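# Insert the lock into the door edge slot

## Task

Seat the lock in the slot cut into the door's edge so that its plate sits flush and its keyholes line up with the door's, with the door still upright; it must stay in place on its own once the robot lets go.

## Robot and tools

Robot: two arms, left_arm and right_arm, each ending in a two-finger gripper. The fingers point along the gripper's own +z axis and close along its y axis. The reported hand point lies between the finger pads, roughly 1 cm short of the tips.

Frames: result lines give each gripper's position (m) and orientation (quat wxyz) in a shared scene frame. Its origin is on the table surface midway between the arms, +z is up, +x reaches out over the table, and left_arm sits toward +y. The names left and right do not refer to image sides. Printed positions may be off, more so when an arm is stretched far.

The 14-number row (used by both motion tools): one flat list covering both arms, left_arm first then right_arm, each as dx, dy, dz, rx, ry, rz, opening. Every value lies in [-1, 1]. The first six are an offset, not a pose: they are expressed in that gripper's own axes and measured from the gripper pose printed in the most recent result that showed it (or, before any such result in the scene, and for later calls within a single reply, from where the robot is when the motion begins). Scale: 1.0 equals 0.6 m for dx, dy, dz and 180 degrees for the rotation; rx, ry, rz form a single rotation vector. Opening is absolute, not an offset: +1 is fully open (0.094 m), -1 closed. An arm that should not move still needs its six numbers: zeros return it to the reference pose, so zeros are not a pause.

execute_actions(actions, pictures): actions holds at most one item. An empty list just reports the state. An action item {"rows": [...], "steps": n} runs up to 15 control steps of 1/30 s (default 15); each row covers one step, the last row repeating if rows run out. Each row is counted from the same reference pose, not chained from the prior row. A wait item {"steps": n} (up to 300) sends nothing and returns once n steps have gone by since the last result. pictures (boolean) toggles the camera images, which come by default. A refused call does nothing to the robot.

move(target, speed): target is one 14-number row as above. Each gripper follows a straight line toward its target pose; all paths finish together, lasting 0.5 to 10 s, and stop short if more would be needed. speed is the path's top speed in m/s, 0.002 to 0.5 (default 0.25); rotation is capped at twice that value in rad/s. Openings are sent at the start. Paths ignore obstacles and the other arm, grippers lag and can overshoot the speed, especially near full reach. Faster moves and targets set deeper past a contact hit and press harder. The result adds a move: line with the ending (done, off_target, moving, held, fault) and any limits: paced means the commanded pose was clipped, held means a safety check blocked some steps, after which the arm may rush. It also lists each gripper's distance from its target.

wait(seconds): 0 to 10 s with no new command.

zoom_image(camera, region): camera is cam_left_wrist or cam_right_wrist (each 616x616 fisheye); region [x0, y0, x1, y1] in image pixels from the top-left, at most 504 by 504; returns a finer crop of that camera's latest image.

It cannot be undone, so call it only after the lock sits correctly and is released.

Controller behaviour: each step, the commanded pose is limited to within 70 mm and 16 degrees of the measured pose, then solved by damped inverse kinematics that favours position over orientation. Arms tend to finish a centimetre or more low and can sag further under repeated zero offsets; to hold an arm, send the correcting offset in your first call and zeros afterwards, aiming higher if it still droops. After an action ends an arm only continues to its last clipped pose, so a distant target may need several calls; check the printed pose. A Hand target line shows where the controller is currently driving. HELD marks steps whose command was partly blocked; a pose unreachable line names an arm whose command the clearance check altered.

Gripping: grip_measured is the finger opening on the command scale (the last Joint positions value is the opening in metres); each gripper may read about 1 mm off. To keep hold, command roughly 0.03 below grip_measured; a smaller gap grips more gently. Pad force tops out near 50 to 62 N, less on thin parts, with a brief spike on first contact.

Other readings: joint torques follow the joint order and are never zero even unloaded. Joint limits (rad): waist -2.618 to 3.054, shoulder and elbow 0 to 3.142, wrist pitch and yaw -1.571 to 1.571, wrist roll -2.094 to 2.094. Camera calibration lines give fisheye intrinsics and world-to-camera transforms, with small errors. Holding loads warms motors: MOTOR HOT appears at 75 °C, 90 °C halts that arm for 10 s, and 100 °C makes it drop everything; these appear as OVER-TEMPERATURE FAULT lines.

The scene runs on while you think. Occasional disturbances may tug held parts or nudge loose ones. Avoid: knocking anything off the table, toppling the door, dropping or slamming the lock, shoving hard, and letting the arms collide or press on each other.

Each tool is called after "Call:" as name([rows], argument=value, ...), one row to a line, values as JSON.

## Session

Call:
execute_actions(actions=[])

Scene clock: 0.00 s of 5550.00 s.
left_arm: end_effector_position=(+0.2545, +0.3244, +0.1114) grip_measured=+1.000 end_effector_quat_wxyz=(-0.111, -0.224, +0.916, -0.313) | right_arm: end_effector_position=(+0.3037, -0.3817, +0.1977) grip_measured=+1.000 end_effector_quat_wxyz=(+0.145, +0.855, +0.492, -0.077)
Joint positions: left_arm=[ 0.576  1.769  1.28  -1.467  0.572  0.064  0.094] | right_arm=[-0.199  1.596  1.571 -1.519  0.329  2.046  0.094]
Joint velocities: left_arm=[ 0.002  0.007 -0.002 -0.022 -0.022  0.037  0.   ] | right_arm=[-0.012  0.002  0.012 -0.066 -0.037 -0.022  0.   ]
Joint torques (N m, as the arm reports them, + toward a larger angle): no reading
Hand target (left_arm): +0.258, +0.324, +0.117; -0.099, -0.220, +0.917, -0.316
Hand target (right_arm): +0.303, -0.384, +0.204; +0.155, +0.855, +0.490, -0.073

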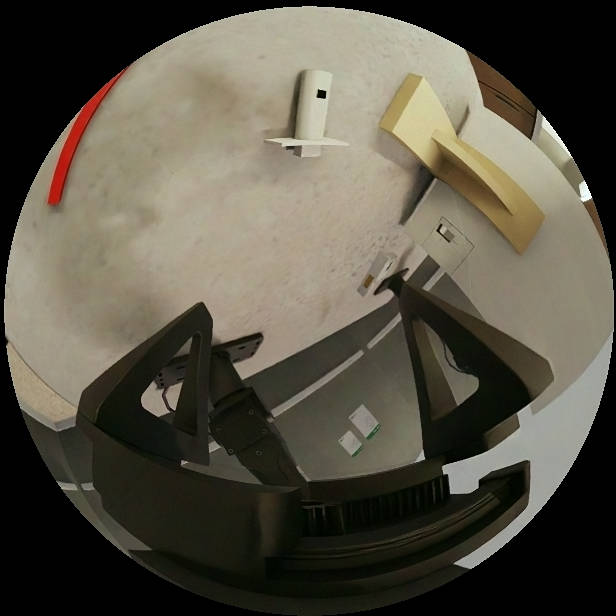

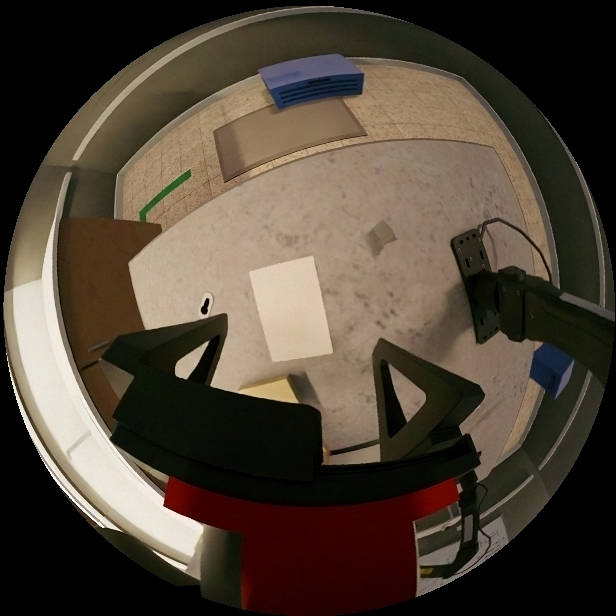

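Call:
zoom_image(camera="cam_left_wrist", region=[240, 30, 600, 330])

Call:
zoom_image(camera="cam_right_wrist", region=[150, 180, 450, 480])

Region (240, 30, 600, 330) of cam_left_wrist's 616x616 image, scaled by 1.400, with more detail than that image has.

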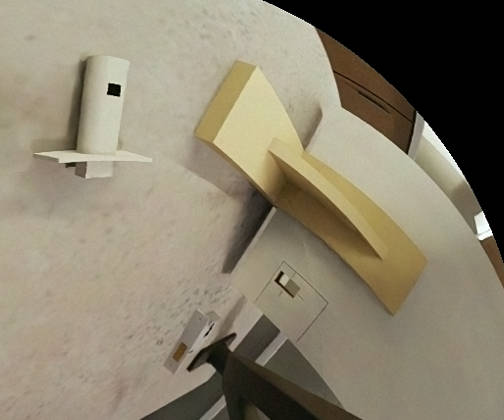

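Region (150, 180, 450, 480) of cam_right_wrist's 616x616 image, scaled by 1.680, with more detail than that image has.

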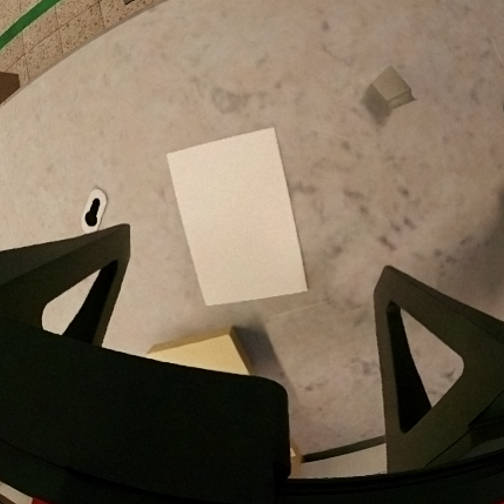

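Call:
move(target=[0.185,-0.04,-0.147,0,0,0,1,0.013,-0.237,-0.133,0,0,-0.9,1], speed=0.4)

Scene clock: 38.63 s of 5550.00 s.
left_arm: end_effector_position=(+0.1740, +0.3288, +0.2221) grip_measured=+1.000 end_effector_quat_wxyz=(+0.126, -0.316, +0.920, -0.194) | right_arm: end_effector_position=(+0.1916, -0.2821, +0.2479) grip_measured=+1.000 end_effector_quat_wxyz=(+0.175, -0.362, +0.909, -0.111)
Joint positions: left_arm=[ 0.672  1.028  1.22  -1.576  0.431 -0.179  0.094] | right_arm=[ 0.273  0.966  1.319 -1.576  0.235 -0.376  0.094]
Joint velocities: left_arm=[-0.002 -0.007  0.007 -0.022 -0.007 -0.051  0.   ] | right_arm=[ 0.007 -0.012  0.002 -0.037  0.007  0.037  0.   ]
Joint torques (N m, as the arm reports them, + toward a larger angle): left_arm=[-1.08 -1.57  6.15  0.52  0.19 -0.03] | right_arm=[ 1.07 -1.04  3.48  0.85  0.06 -0.06]
Hand target (left_arm): +0.172, +0.326, +0.229; +0.141, -0.309, +0.921, -0.191
Hand target (right_arm): +0.186, -0.281, +0.246; +0.178, -0.372, +0.905, -0.107
Off the commanded pose (left_arm): 0.010 m, 32 deg; orientation clipped at the last step of the last action.
Off the commanded pose (right_arm): 0.008 m, 27 deg; orientation clipped at the last step of the last action.
joint sent to its limit (left arm) — the command would take joint 4 (wrist pitch) past its lower limit, so that joint was sent only as far as its limit.
joint sent to its limit (right arm) — the command would take joint 4 (wrist pitch) past its lower limit, so that joint was sent only as far as its limit.
After step 90, 31.10 s passed at rest.
move: off_target (left_arm, right_arm); limits=paced
camera_calibration (this result's frames):
cam_left_wrist: T_world_to_cam=[[0.448288, -0.773169, 0.448605, 0.0701795], [-0.834057, -0.181271, 0.521047, 0.0857601], [-0.321538, -0.607741, -0.726129, 0.505942], [0, 0, 0, 1]] pos_world=[0.202748, 0.377288, 0.291211]
cam_right_wrist: T_world_to_cam=[[0.740229, -0.565371, 0.363891, -0.393586], [-0.667555, -0.682555, 0.297471, -0.119947], [0.080194, -0.463114, -0.882663, 0.189621], [0, 0, 0, 1]] pos_world=[0.196066, -0.216576, 0.346275]

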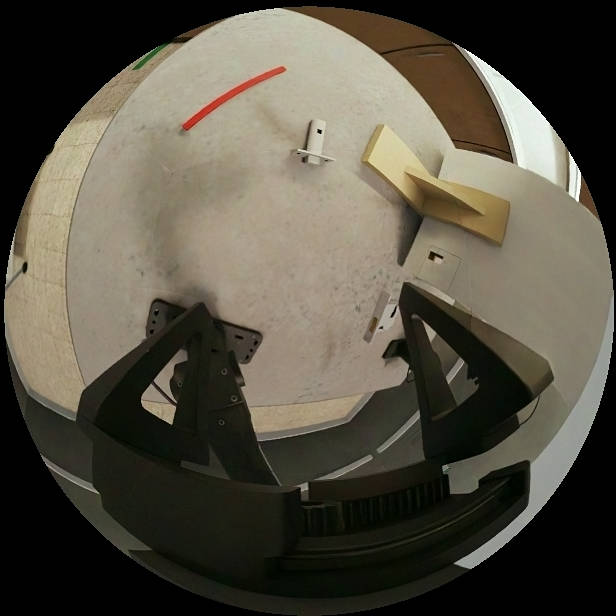

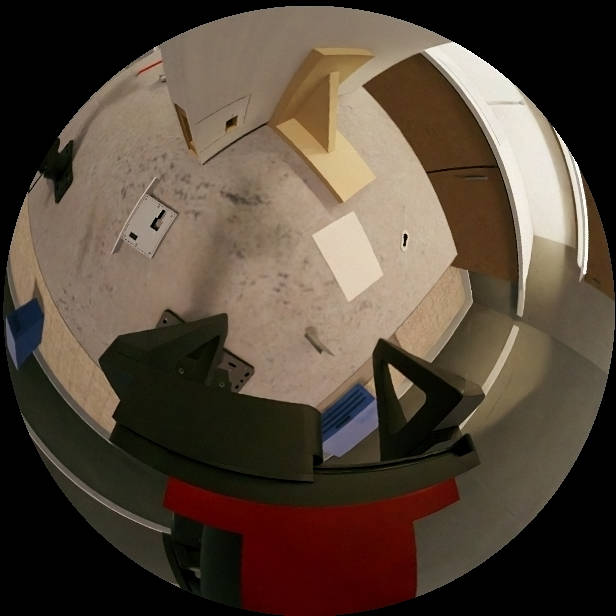

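Call:
zoom_image(camera="cam_right_wrist", region=[90, 60, 290, 270])

Call:
zoom_image(camera="cam_left_wrist", region=[340, 220, 480, 360])

Region (90, 60, 290, 270) of cam_right_wrist's 616x616 image, scaled by 2.400, with more detail than that image has; it fills the left 480 columns of this view, and the rest is white.

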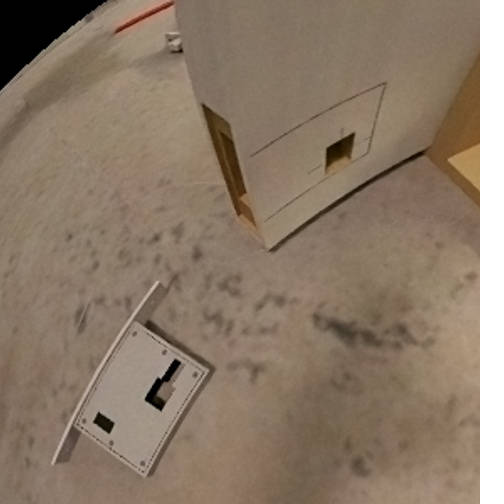

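Region (340, 220, 480, 360) of cam_left_wrist's 616x616 image, scaled by 3.600, with more detail than that image has.

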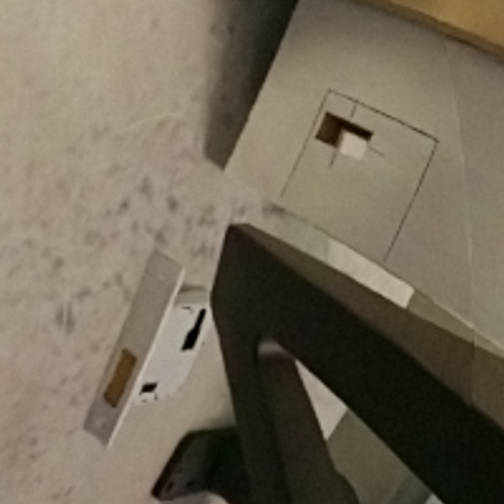

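Call:
move(target=[0.522,-0.347,0.333,-0.056,0.167,0.626,1,0.09,-0.095,0.01,0,0,0,1])

Scene clock: 106.27 s of 5550.00 s.
left_arm: end_effector_position=(+0.1143, -0.0709, +0.0887) grip_measured=+1.000 end_effector_quat_wxyz=(-0.001, +0.618, +0.786, +0.019) | right_arm: end_effector_position=(+0.1897, -0.3622, +0.2492) grip_measured=+1.000 end_effector_quat_wxyz=(+0.167, -0.361, +0.911, -0.112)
Joint positions: left_arm=[-1.156  2.11   1.837 -1.323 -0.029  0.028  0.094] | right_arm=[-0.523  0.95   1.319 -1.541 -0.062 -1.114  0.094]
Joint velocities: left_arm=[ 0.007  0.002 -0.002 -0.051 -0.007  0.051  0.   ] | right_arm=[-0.002 -0.002  0.002  0.022 -0.037 -0.051  0.   ]
Joint torques (N m, as the arm reports them, + toward a larger angle): left_arm=[-0.63 -8.35  7.7   0.05 -0.11  0.11] | right_arm=[-0.82  0.3   3.5   1.1  -0.16 -0.05]
Hand target (left_arm): +0.115, -0.076, +0.097; +0.010, +0.624, +0.781, +0.018
Hand target (right_arm): +0.191, -0.361, +0.246; +0.172, -0.362, +0.910, -0.107
Off the commanded pose (left_arm): 0.012 m, 2 deg.
Off the commanded pose (right_arm): 0.003 m, 1 deg.
After step 90, 59.97 s passed at rest.
move: off_target (left_arm)
camera_calibration (this result's frames):
cam_left_wrist: T_world_to_cam=[[-0.98949, -0.14459, 0.00153398, 0.0963277], [-0.0975539, 0.675359, 0.731009, -0.00911099], [-0.106732, 0.723177, -0.682366, 0.212879], [0, 0, 0, 1]] pos_world=[0.117148, -0.133868, 0.151774]
cam_right_wrist: T_world_to_cam=[[0.742653, -0.566787, 0.356678, -0.437117], [-0.666549, -0.67703, 0.311998, -0.178076], [0.0646456, -0.469449, -0.88059, 0.153919], [0, 0, 0, 1]] pos_world=[0.19598, -0.296057, 0.347009]

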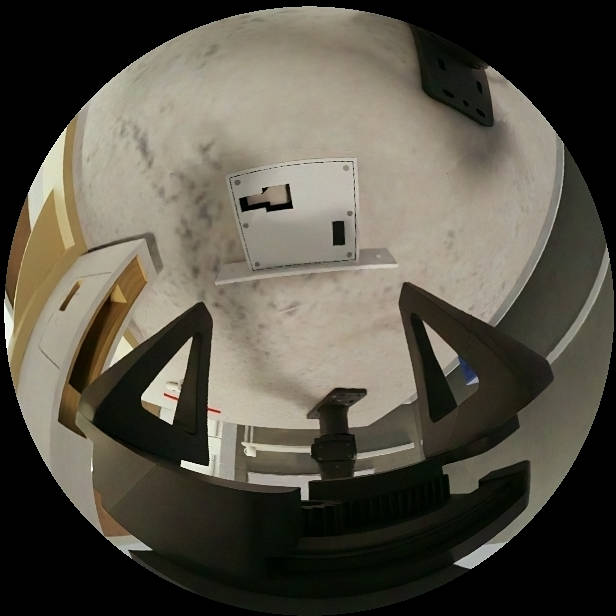

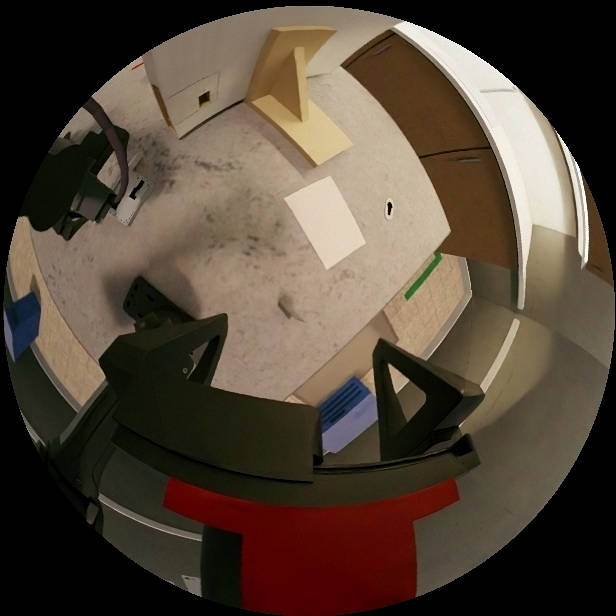

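Call:
move(target=[0.008,0,0.068,0.012,-0.014,0,1,0,0,0,0,0,0,1], speed=0.1)

Scene clock: 116.03 s of 5550.00 s.
left_arm: end_effector_position=(+0.1108, -0.0637, +0.0372) grip_measured=+1.000 end_effector_quat_wxyz=(-0.008, +0.619, +0.785, +0.007) | right_arm: end_effector_position=(+0.1897, -0.3620, +0.2492) grip_measured=+1.000 end_effector_quat_wxyz=(+0.167, -0.362, +0.910, -0.112)
Joint positions: left_arm=[-1.147  2.104  1.622 -1.111 -0.002  0.04   0.094] | right_arm=[-0.523  0.95   1.319 -1.541 -0.063 -1.115  0.094]
Joint velocities: left_arm=[ 0.007 -0.017 -0.022  0.022 -0.007 -0.022  0.   ] | right_arm=[ 0.007 -0.002  0.007  0.022  0.022 -0.022  0.   ]
Joint torques (N m, as the arm reports them, + toward a larger angle): left_arm=[  0.87 -10.67   4.21   0.3    0.14   0.07] | right_arm=[ 0.03  0.64  4.93  0.97 -0.01  0.03]
Hand target (left_arm): +0.114, -0.065, +0.048; +0.003, +0.618, +0.786, -0.009
Hand target (right_arm): +0.190, -0.362, +0.249; +0.167, -0.361, +0.911, -0.112
Off the commanded pose (left_arm): 0.011 m, 2 deg.
Off the commanded pose (right_arm): 0.000 m, 0 deg.
After step 90, 5.70 s passed at rest.
move: off_target (left_arm)
camera_calibration (this result's frames):
cam_left_wrist: T_world_to_cam=[[-0.989616, -0.140922, 0.028315, 0.0931869], [-0.0764791, 0.68302, 0.726385, 0.0216722], [-0.121703, 0.716677, -0.686704, 0.173571], [0, 0, 0, 1]] pos_world=[0.115001, -0.126065, 0.100811]
cam_right_wrist: T_world_to_cam=[[0.74336, -0.565861, 0.356675, -0.43688], [-0.665685, -0.677996, 0.311746, -0.178411], [0.0654197, -0.469173, -0.88068, 0.153959], [0, 0, 0, 1]] pos_world=[0.195922, -0.295942, 0.347032]

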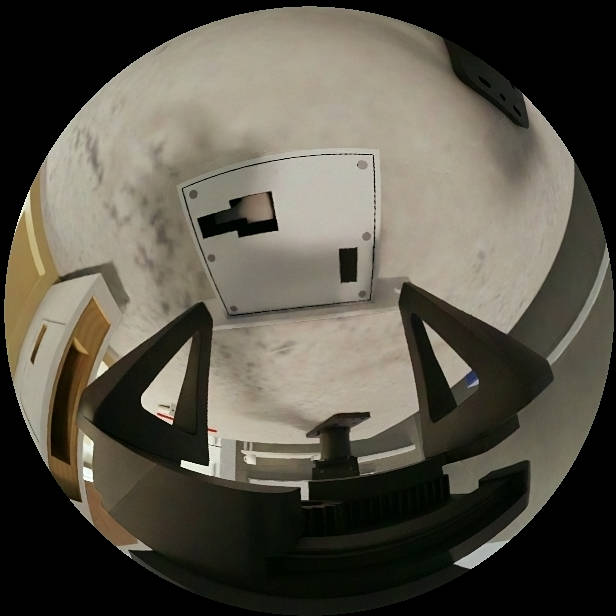

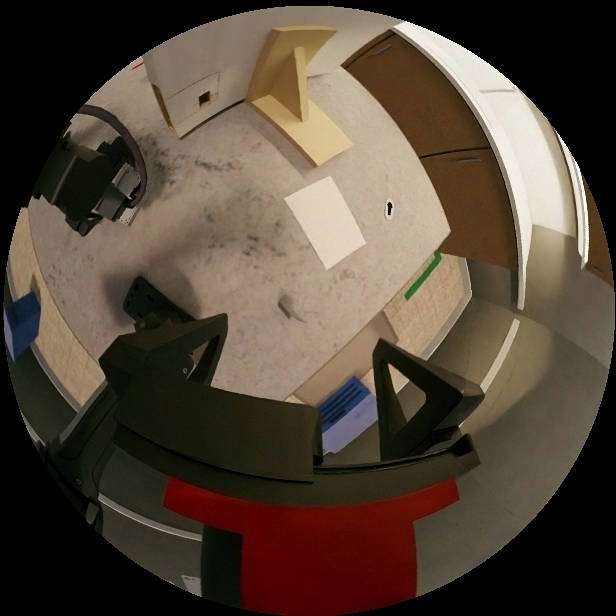

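Call:
move(target=[-0.008,0.013,0.012,0.01,0,0,1,0,0,0,0,0,0,1], speed=0.03)

Scene clock: 123.87 s of 5550.00 s.
left_arm: end_effector_position=(+0.1163, -0.0599, +0.0267) grip_measured=+1.000 end_effector_quat_wxyz=(-0.024, +0.619, +0.785, +0.008) | right_arm: end_effector_position=(+0.1897, -0.3620, +0.2492) grip_measured=+1.000 end_effector_quat_wxyz=(+0.167, -0.362, +0.910, -0.112)
Joint positions: left_arm=[-1.124  2.132  1.622 -1.109  0.015  0.065  0.094] | right_arm=[-0.523  0.95   1.319 -1.541 -0.063 -1.115  0.094]
Joint velocities: left_arm=[ 0.022  0.002 -0.007  0.007  0.066  0.051  0.   ] | right_arm=[-0.017  0.002  0.007 -0.022 -0.051  0.051  0.   ]
Joint torques (N m, as the arm reports them, + toward a larger angle): left_arm=[ 0.65 -8.16  6.25  0.23  0.17  0.04] | right_arm=[ 0.03  0.64  4.9   0.97 -0.02  0.01]
Hand target (left_arm): +0.119, -0.066, +0.030; -0.018, +0.619, +0.785, -0.005
Hand target (right_arm): +0.190, -0.362, +0.249; +0.167, -0.362, +0.910, -0.112
Off the commanded pose (left_arm): 0.008 m, 2 deg.
Off the commanded pose (right_arm): 0.000 m, 0 deg.
After step 90, 4.03 s passed at rest.
move: done
camera_calibration (this result's frames):
cam_left_wrist: T_world_to_cam=[[-0.988706, -0.141551, 0.0492204, 0.0987674], [-0.0586925, 0.667931, 0.741906, 0.0237538], [-0.137894, 0.730638, -0.668695, 0.166553], [0, 0, 0, 1]] pos_world=[0.122013, -0.123575, 0.0888888]
cam_right_wrist: T_world_to_cam=[[0.74336, -0.565861, 0.356675, -0.43688], [-0.665685, -0.677996, 0.311746, -0.178411], [0.0654197, -0.469173, -0.88068, 0.153959], [0, 0, 0, 1]] pos_world=[0.195922, -0.295942, 0.347032]

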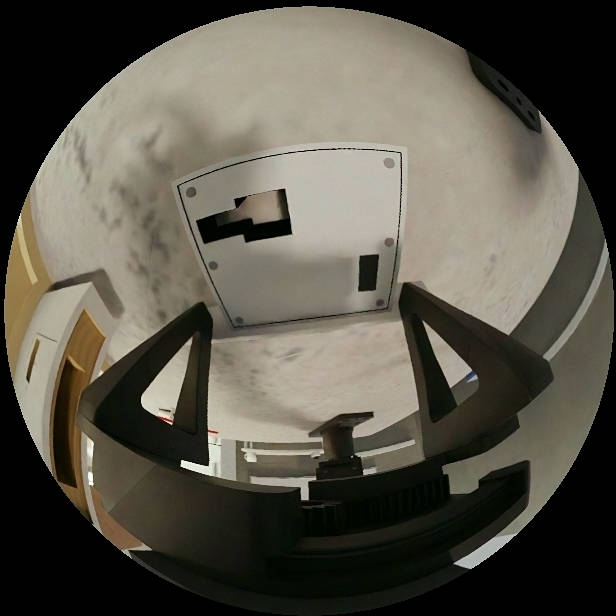

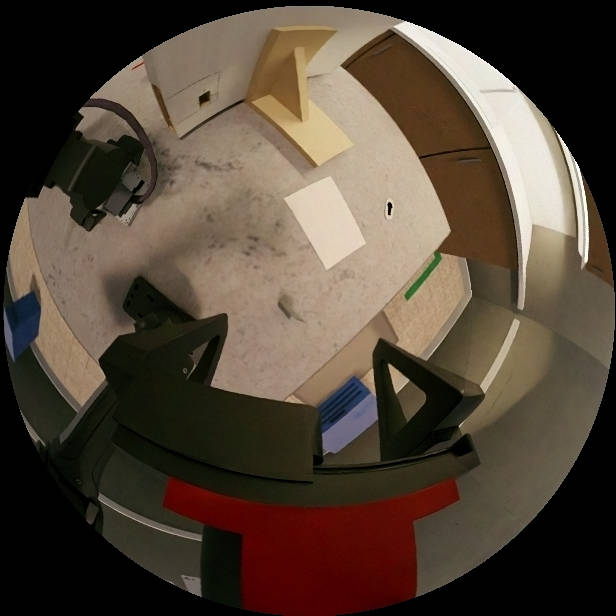

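Call:
move(target=[-0.02,-0.004,0.008,-0.005,-0.022,0,1,0,0,0,0,0,0,1], speed=0.03)

Scene clock: 133.23 s of 5550.00 s.
left_arm: end_effector_position=(+0.1191, -0.0689, +0.0178) grip_measured=+1.000 end_effector_quat_wxyz=(-0.004, +0.616, +0.787, -0.006) | right_arm: end_effector_position=(+0.1897, -0.3620, +0.2492) grip_measured=+1.000 end_effector_quat_wxyz=(+0.167, -0.362, +0.910, -0.112)
Joint positions: left_arm=[-1.124  2.132  1.586 -1.026  0.014  0.057  0.094] | right_arm=[-0.523  0.95   1.319 -1.541 -0.063 -1.115  0.094]
Joint velocities: left_arm=[ 0.017 -0.002 -0.007  0.007 -0.037  0.007  0.   ] | right_arm=[ 0.007 -0.017 -0.002  0.022 -0.022 -0.037  0.   ]
Joint torques (N m, as the arm reports them, + toward a larger angle): left_arm=[-1.   -9.47  4.29  0.36 -0.09 -0.03] | right_arm=[ 0.04  0.65  4.9   0.98 -0.02  0.01]
Hand target (left_arm): +0.116, -0.072, +0.022; +0.007, +0.619, +0.785, -0.008
Hand target (right_arm): +0.190, -0.362, +0.249; +0.167, -0.362, +0.910, -0.112
Off the commanded pose (left_arm): 0.005 m, 1 deg.
Off the commanded pose (right_arm): 0.000 m, 0 deg.
After step 90, 4.97 s passed at rest.
move: done
camera_calibration (this result's frames):
cam_left_wrist: T_world_to_cam=[[-0.988215, -0.147393, 0.0413021, 0.10042], [-0.0748246, 0.700536, 0.709683, 0.0412446], [-0.133536, 0.69823, -0.703309, 0.16542], [0, 0, 0, 1]] pos_world=[0.124412, -0.129594, 0.0829234]
cam_right_wrist: T_world_to_cam=[[0.74336, -0.565861, 0.356675, -0.43688], [-0.665685, -0.677996, 0.311746, -0.178411], [0.0654197, -0.469173, -0.88068, 0.153959], [0, 0, 0, 1]] pos_world=[0.195922, -0.295942, 0.347032]

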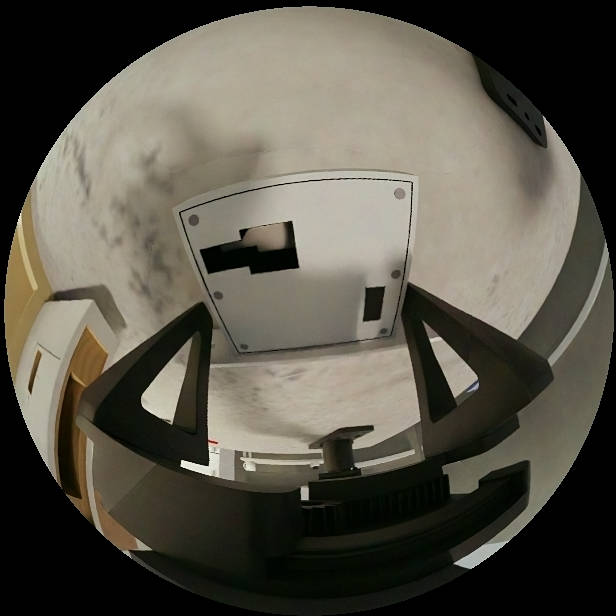

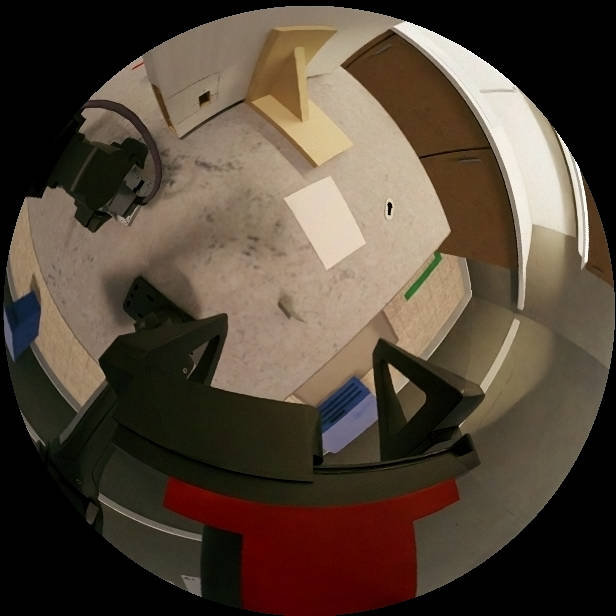

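Call:
move(target=[0,-0.011,0.013,-0.005,-0.004,0,1,0,0,0,0,0,0,1], speed=0.02)

Scene clock: 148.90 s of 5550.00 s.
left_arm: end_effector_position=(+0.1139, -0.0691, +0.0110) grip_measured=+1.000 end_effector_quat_wxyz=(-0.001, +0.616, +0.788, -0.005) | right_arm: end_effector_position=(+0.1897, -0.3620, +0.2492) grip_measured=+1.000 end_effector_quat_wxyz=(+0.167, -0.362, +0.910, -0.112)
Joint positions: left_arm=[-1.139  2.132  1.558 -0.993  0.009  0.04   0.094] | right_arm=[-0.523  0.95   1.319 -1.541 -0.063 -1.115  0.094]
Joint velocities: left_arm=[-0.002 -0.017 -0.007  0.081 -0.051 -0.081  0.   ] | right_arm=[-0.007  0.002  0.007  0.022 -0.022 -0.037  0.   ]
Joint torques (N m, as the arm reports them, + toward a larger angle): left_arm=[-0.75 -8.58  4.42  0.34 -0.13 -0.11] | right_arm=[ 0.03  0.64  4.92  0.97 -0.02  0.01]
Hand target (left_arm): +0.113, -0.071, +0.010; +0.006, +0.616, +0.787, -0.003
Hand target (right_arm): +0.190, -0.362, +0.249; +0.167, -0.362, +0.910, -0.112
Off the commanded pose (left_arm): 0.002 m, 1 deg.
Off the commanded pose (right_arm): 0.000 m, 0 deg.
After step 90, 11.87 s passed at rest.
move: done
camera_calibration (this result's frames):
cam_left_wrist: T_world_to_cam=[[-0.988215, -0.148814, 0.0358508, 0.0954754], [-0.0800643, 0.702128, 0.707535, 0.0466417], [-0.130463, 0.696326, -0.705769, 0.159632], [0, 0, 0, 1]] pos_world=[0.118911, -0.129696, 0.0762397]
cam_right_wrist: T_world_to_cam=[[0.74336, -0.565861, 0.356675, -0.43688], [-0.665685, -0.677996, 0.311746, -0.178411], [0.0654197, -0.469173, -0.88068, 0.153959], [0, 0, 0, 1]] pos_world=[0.195922, -0.295942, 0.347032]

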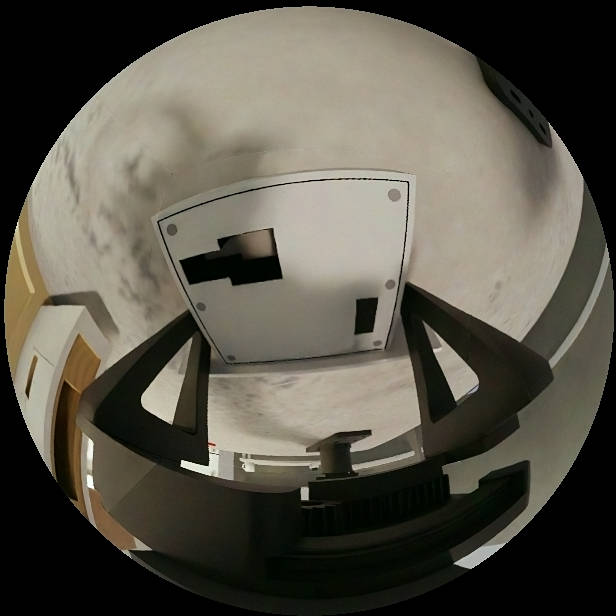

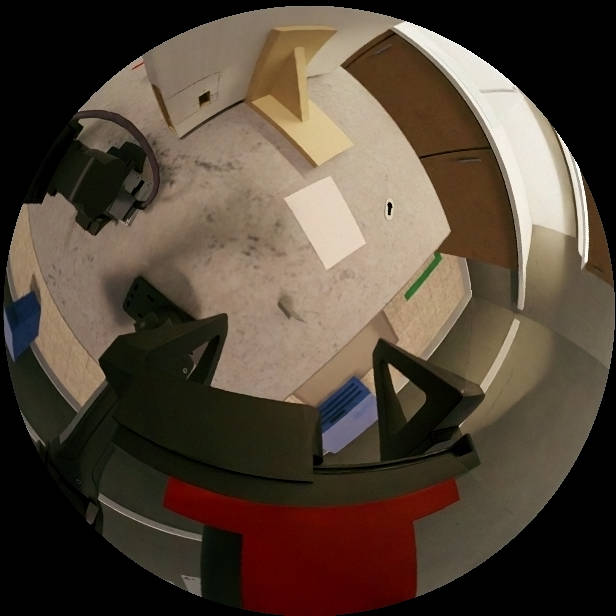

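Call:
move(target=[0,0.004,0,0,0,0,0.55,0,0,0,0,0,0,1], speed=0.02)

Scene clock: 156.33 s of 5550.00 s.
left_arm: end_effector_position=(+0.1145, -0.0696, +0.0110) grip_measured=+0.680 end_effector_quat_wxyz=(+0.000, +0.616, +0.788, -0.004) | right_arm: end_effector_position=(+0.1897, -0.3620, +0.2492) grip_measured=+1.000 end_effector_quat_wxyz=(+0.167, -0.362, +0.910, -0.112)
Joint positions: left_arm=[-1.139  2.132  1.558 -0.991  0.007  0.04   0.079] | right_arm=[-0.523  0.95   1.319 -1.541 -0.063 -1.115  0.094]
Joint velocities: left_arm=[ 0.012 -0.007 -0.012  0.022  0.022 -0.007 -0.   ] | right_arm=[ 0.002  0.002 -0.007  0.037  0.081  0.037  0.   ]
Joint torques (N m, as the arm reports them, + toward a larger angle): left_arm=[ 0.46 -8.24  5.19  0.21  0.03  0.08] | right_arm=[ 0.02  0.65  4.91  0.97 -0.02  0.01]
Hand target (left_arm): +0.116, -0.069, +0.011; -0.001, +0.616, +0.788, -0.005
Hand target (right_arm): +0.190, -0.362, +0.249; +0.167, -0.362, +0.910, -0.112
Off the commanded pose (left_arm): 0.002 m, 0 deg.
Off the commanded pose (right_arm): 0.000 m, 0 deg.
After step 90, 3.73 s passed at rest.
move: done
camera_calibration (this result's frames):
cam_left_wrist: T_world_to_cam=[[-0.988209, -0.14953, 0.032904, 0.0960051], [-0.082871, 0.703086, 0.70626, 0.047384], [-0.128742, 0.695206, -0.707188, 0.159739], [0, 0, 0, 1]] pos_world=[0.119365, -0.130011, 0.0763413]
cam_right_wrist: T_world_to_cam=[[0.74336, -0.565861, 0.356675, -0.43688], [-0.665685, -0.677996, 0.311746, -0.178411], [0.0654197, -0.469173, -0.88068, 0.153959], [0, 0, 0, 1]] pos_world=[0.195922, -0.295942, 0.347032]

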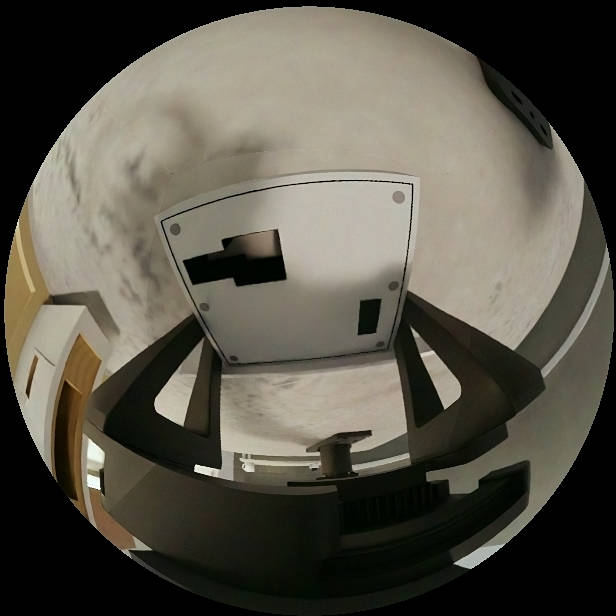

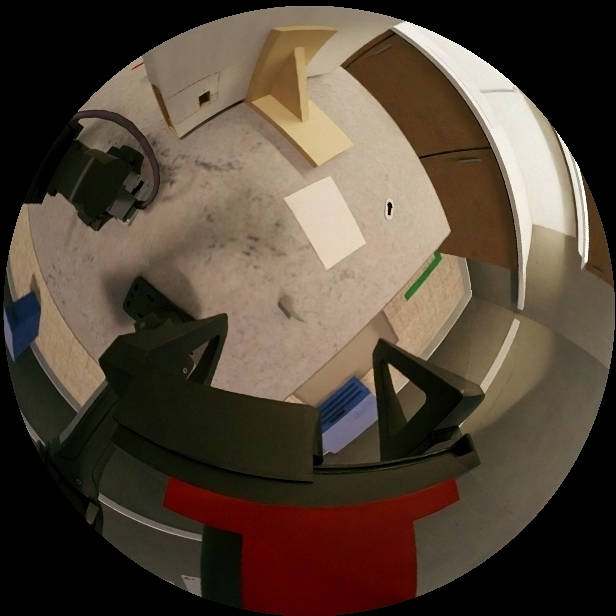

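Call:
move(target=[0,0,-0.2,0,0,0,0.62,0,0,0,0,0,0,1], speed=0.15)

Call:
move(target=[0.03,0.03,0,0.405,-0.352,-0.352,0.62,-0.09,0.13,-0.01,0,0,0,1])

Scene clock: 169.77 s of 5550.00 s.
left_arm: end_effector_position=(+0.1121, -0.0612, +0.1041) grip_measured=+0.680 end_effector_quat_wxyz=(-0.028, +0.615, +0.788, +0.016) | right_arm: end_effector_position=(+0.1897, -0.3620, +0.2492) grip_measured=+1.000 end_effector_quat_wxyz=(+0.167, -0.362, +0.910, -0.112)
Joint positions: left_arm=[-1.139  2.109  1.895 -1.421  0.007  0.04   0.079] | right_arm=[-0.523  0.95   1.319 -1.541 -0.063 -1.115  0.094]
Joint velocities: left_arm=[ 0.012 -0.002  0.002  0.022  0.066 -0.037  0.   ] | right_arm=[-0.007 -0.012 -0.002  0.022 -0.007 -0.037  0.   ]
Joint torques (N m, as the arm reports them, + toward a larger angle): left_arm=[  0.6  -11.17   8.34  -0.06   0.01   0.06] | right_arm=[ 0.03  0.64  4.9   0.98 -0.02  0.02]
Hand target (left_arm): +0.116, -0.066, +0.131; +0.000, +0.616, +0.788, -0.004
Hand target (right_arm): +0.190, -0.362, +0.249; +0.167, -0.362, +0.910, -0.112
Off the commanded pose (left_arm): 0.028 m, 4 deg.
Off the commanded pose (right_arm): 0.000 m, 0 deg.
After step 90, 9.00 s passed at rest.
move: off_target (left_arm)
camera_calibration (this result's frames):
cam_left_wrist: T_world_to_cam=[[-0.987475, -0.152046, 0.0421396, 0.0905791], [-0.0685812, 0.654166, 0.753236, -0.0339421], [-0.142093, 0.740911, -0.6564, 0.218447], [0, 0, 0, 1]] pos_world=[0.118156, -0.125874, 0.165138]
cam_right_wrist: T_world_to_cam=[[0.74336, -0.565861, 0.356675, -0.43688], [-0.665685, -0.677996, 0.311746, -0.178411], [0.0654197, -0.469173, -0.88068, 0.153959], [0, 0, 0, 1]] pos_world=[0.195922, -0.295942, 0.347032]

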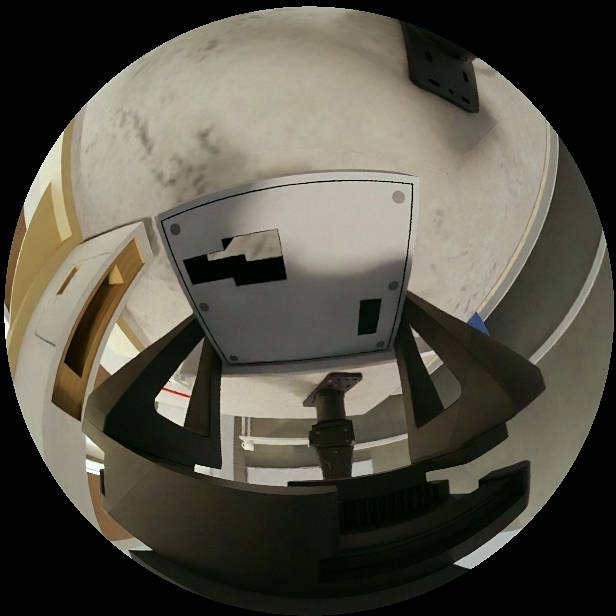

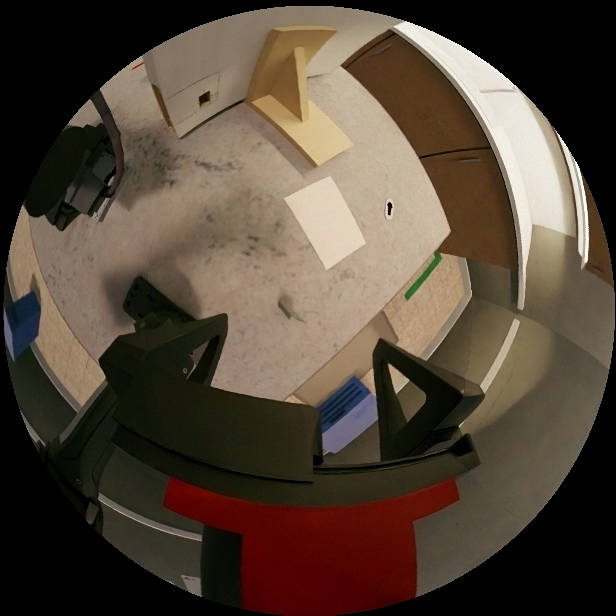

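Scene clock: 174.63 s of 5550.00 s.
left_arm: end_effector_position=(+0.1274, -0.0369, +0.0755) grip_measured=+0.681 end_effector_quat_wxyz=(-0.000, -0.078, +0.765, -0.640) | right_arm: end_effector_position=(+0.1822, -0.2649, +0.2446) grip_measured=+1.000 end_effector_quat_wxyz=(+0.193, -0.366, +0.905, -0.100)
Joint positions: left_arm=[-0.883  1.87   0.219  1.45   0.431 -1.588  0.079] | right_arm=[ 0.434  0.934  1.287 -1.574  0.269 -0.233  0.094]
Joint velocities: left_arm=[ 0.002 -0.002 -0.017 -0.081 -0.022  0.037  0.   ] | right_arm=[-0.017 -0.002 -0.012  0.022  0.022  0.051  0.   ]
Joint torques (N m, as the arm reports them, + toward a larger angle): left_arm=[-0.93 -4.3   2.7   3.16 -0.01  0.04] | right_arm=[ 0.88 -0.3   3.64  0.83  0.22  0.13]
Hand target (left_arm): +0.127, -0.042, +0.102; +0.017, -0.057, +0.732, -0.679
Hand target (right_arm): +0.179, -0.268, +0.243; +0.194, -0.365, +0.905, -0.104
Off the commanded pose (left_arm): 0.030 m, 8 deg.
Off the commanded pose (right_arm): 0.008 m, 3 deg.
joint sent to its limit (left arm) — the command would take joint 4 (wrist pitch) past its upper limit, so that joint was sent only as far as its limit.
joint sent to its limit (right arm) — the command would take joint 4 (wrist pitch) past its lower limit, so that joint was sent only as far as its limit.
move: off_target (left_arm, right_arm)
camera_calibration (this result's frames):
cam_left_wrist: T_world_to_cam=[[0.0235404, -0.152888, 0.987963, -0.0896287], [-0.770051, 0.62745, 0.115447, 0.109303], [-0.637548, -0.7635, -0.102961, 0.149676], [0, 0, 0, 1]] pos_world=[0.181705, 0.0319922, 0.091342]
cam_right_wrist: T_world_to_cam=[[0.741574, -0.562801, 0.365135, -0.375602], [-0.661514, -0.704022, 0.258365, -0.110688], [0.111655, -0.433139, -0.894385, 0.200499], [0, 0, 0, 1]] pos_world=[0.182928, -0.202472, 0.345067]

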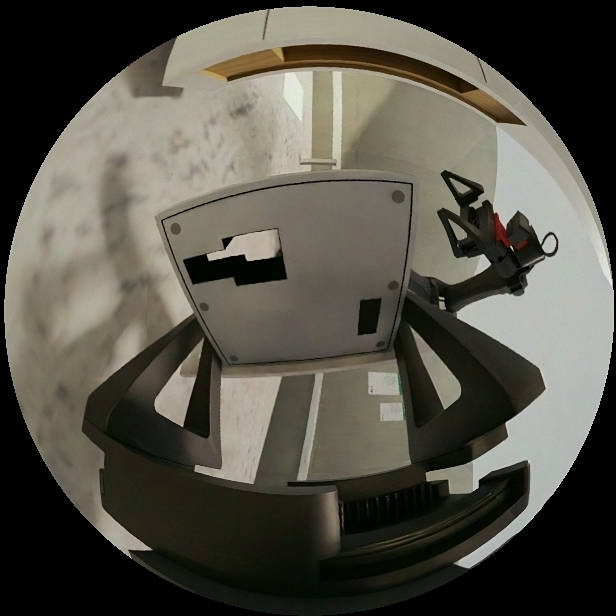

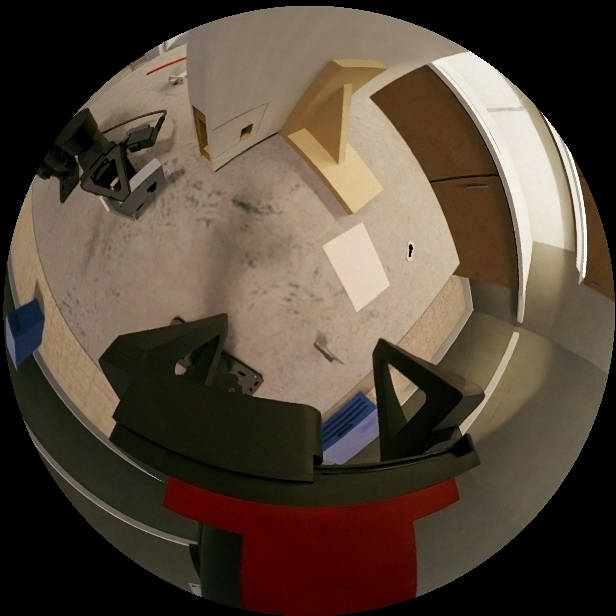

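Call:
move(target=[-0.057,-0.084,0.009,0.083,0.002,0.052,0.62,-0.073,0.137,0.01,0,0,0,1], speed=0.1)

Scene clock: 194.23 s of 5550.00 s.
left_arm: end_effector_position=(+0.1583, -0.0376, +0.0855) grip_measured=+0.681 end_effector_quat_wxyz=(+0.020, -0.047, +0.750, -0.659) | right_arm: end_effector_position=(+0.1605, -0.1772, +0.2218) grip_measured=+1.000 end_effector_quat_wxyz=(+0.187, -0.371, +0.904, -0.097)
Joint positions: left_arm=[-0.757  1.913  0.287  1.471  0.567 -1.52   0.079] | right_arm=[ 1.012  1.141  1.287 -1.576  0.402  0.356  0.094]
Joint velocities: left_arm=[0.002 0.002 0.012 0.051 0.037 0.037 0.001] | right_arm=[ 0.002 -0.017 -0.007  0.037 -0.11   0.066  0.   ]
Joint torques (N m, as the arm reports them, + toward a larger angle): left_arm=[ 0.84 -5.41  5.5   2.87  0.26  0.16] | right_arm=[ 0.89 -0.09  6.85  0.51  0.34  0.14]
Hand target (left_arm): +0.166, -0.045, +0.121; +0.052, -0.011, +0.710, -0.702
Hand target (right_arm): +0.163, -0.174, +0.227; +0.197, -0.367, +0.904, -0.099
Off the commanded pose (left_arm): 0.037 m, 13 deg.
Off the commanded pose (right_arm): 0.004 m, 1 deg.
joint sent to its limit (left arm) — the command would take joint 4 (wrist pitch) past its upper limit, so that joint was sent only as far as its limit.
After step 90, 14.60 s passed at rest.
move: off_target (left_arm)
camera_calibration (this result's frames):
cam_left_wrist: T_world_to_cam=[[-0.0515789, -0.10764, 0.992851, -0.087136], [-0.763209, 0.645439, 0.0303264, 0.139207], [-0.644089, -0.756189, -0.115443, 0.172274], [0, 0, 0, 1]] pos_world=[0.212709, 0.0310429, 0.102179]
cam_right_wrist: T_world_to_cam=[[0.750712, -0.556729, 0.355645, -0.300088], [-0.652606, -0.708606, 0.268295, -0.0618455], [0.102645, -0.433509, -0.895284, 0.222052], [0, 0, 0, 1]] pos_world=[0.162126, -0.11463, 0.322117]

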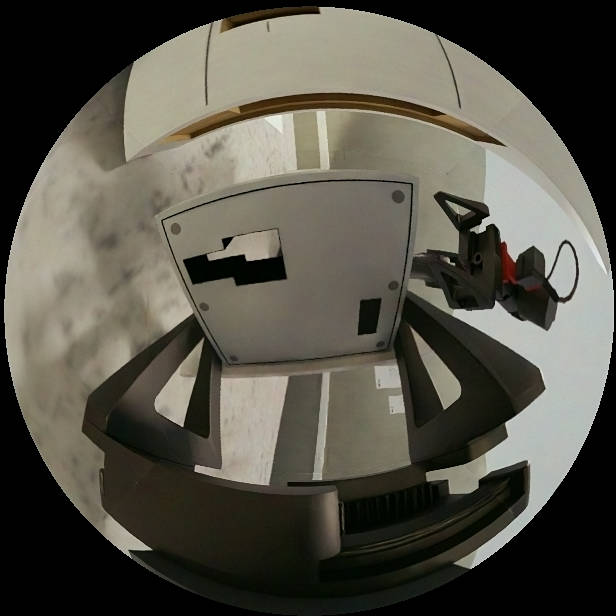

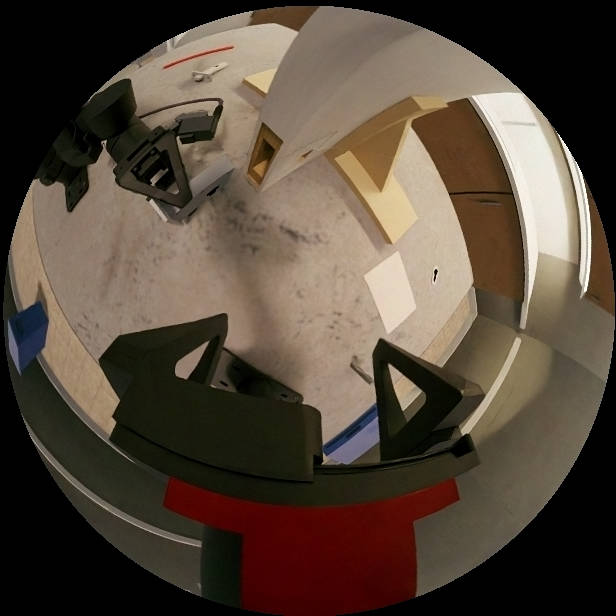

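Call:
move(target=[-0.02,-0.115,-0.005,0.07,0,0.02,0.62,-0.044,0.266,-0.025,0.0345,-0.114,0.25,0.1], speed=0.12)

Scene clock: 232.47 s of 5550.00 s.
left_arm: end_effector_position=(+0.1629, -0.0347, +0.1028) grip_measured=+0.681 end_effector_quat_wxyz=(+0.005, -0.063, +0.736, -0.674) | right_arm: end_effector_position=(+0.0710, -0.0490, +0.1847) grip_measured=+0.103 end_effector_quat_wxyz=(+0.368, -0.011, +0.930, +0.009)
Joint positions: left_arm=[-0.731  1.857  0.287  1.458  0.597 -1.587  0.079] | right_arm=[ 1.71   1.625  1.387 -1.566  0.724  1.927  0.052]
Joint velocities: left_arm=[-0.007  0.002  0.002  0.037 -0.007 -0.022 -0.   ] | right_arm=[ 0.012  0.002  0.012  0.022  0.051 -0.081 -0.   ]
Joint torques (N m, as the arm reports them, + toward a larger angle): left_arm=[ 0.85 -7.36  5.74  3.03  0.17  0.04] | right_arm=[ 0.77 -3.74  8.22 -0.24  0.53  0.11]
Hand target (left_arm): +0.170, -0.040, +0.153; +0.043, -0.020, +0.684, -0.728
Hand target (right_arm): +0.071, -0.042, +0.194; +0.378, -0.008, +0.925, +0.024
Off the commanded pose (left_arm): 0.053 m, 12 deg.
Off the commanded pose (right_arm): 0.009 m, 2 deg.
joint sent to its limit (left arm) — the command would take joint 4 (wrist pitch) past its upper limit, so that joint was sent only as far as its limit.
joint sent to its limit (right arm) — the command would take joint 4 (wrist pitch) past its lower limit, so that joint was sent only as far as its limit.
After step 90, 31.17 s passed at rest.
move: off_target (left_arm)
camera_calibration (this result's frames):
cam_left_wrist: T_world_to_cam=[[-0.00969808, -0.0658977, 0.997779, -0.109714], [-0.764779, 0.643339, 0.0350555, 0.14009], [-0.64422, -0.76274, -0.0566363, 0.17319], [0, 0, 0, 1]] pos_world=[0.217647, 0.034744, 0.114368]
cam_right_wrist: T_world_to_cam=[[0.169718, -0.978035, 0.121006, -0.0844671], [-0.952726, -0.194233, -0.233637, 0.119744], [0.252009, -0.0756333, -0.964765, 0.273336], [0, 0, 0, 1]] pos_world=[0.0595359, -0.0386803, 0.301903]

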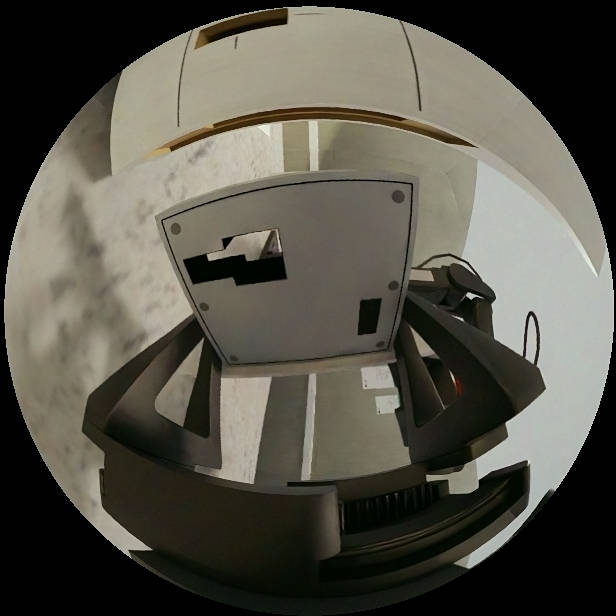

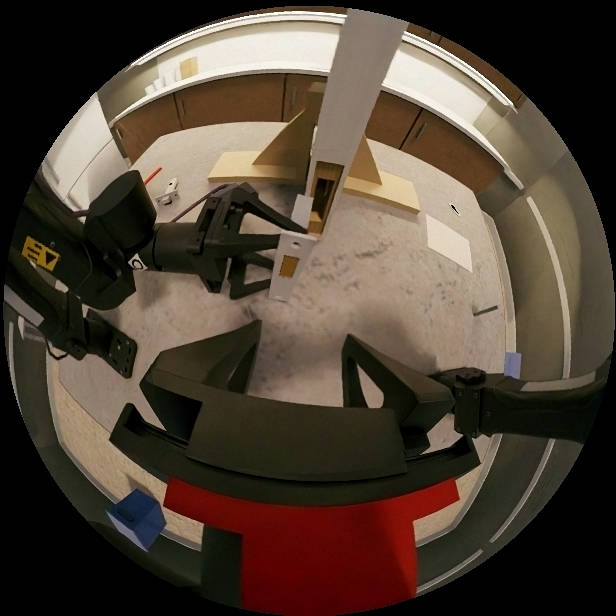

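Call:
zoom_image(camera="cam_right_wrist", region=[200, 140, 390, 330])

Region (200, 140, 390, 330) of cam_right_wrist's 616x616 image, scaled by 2.653, with more detail than that image has.

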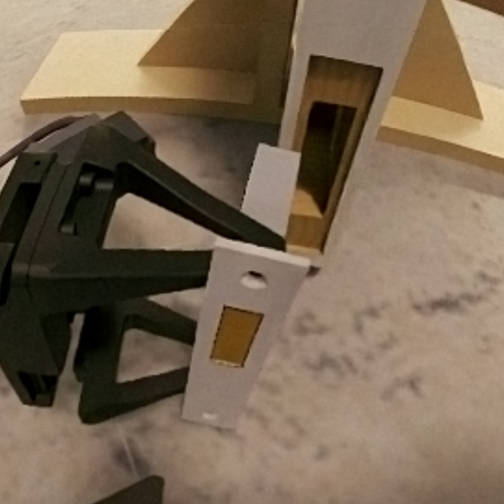

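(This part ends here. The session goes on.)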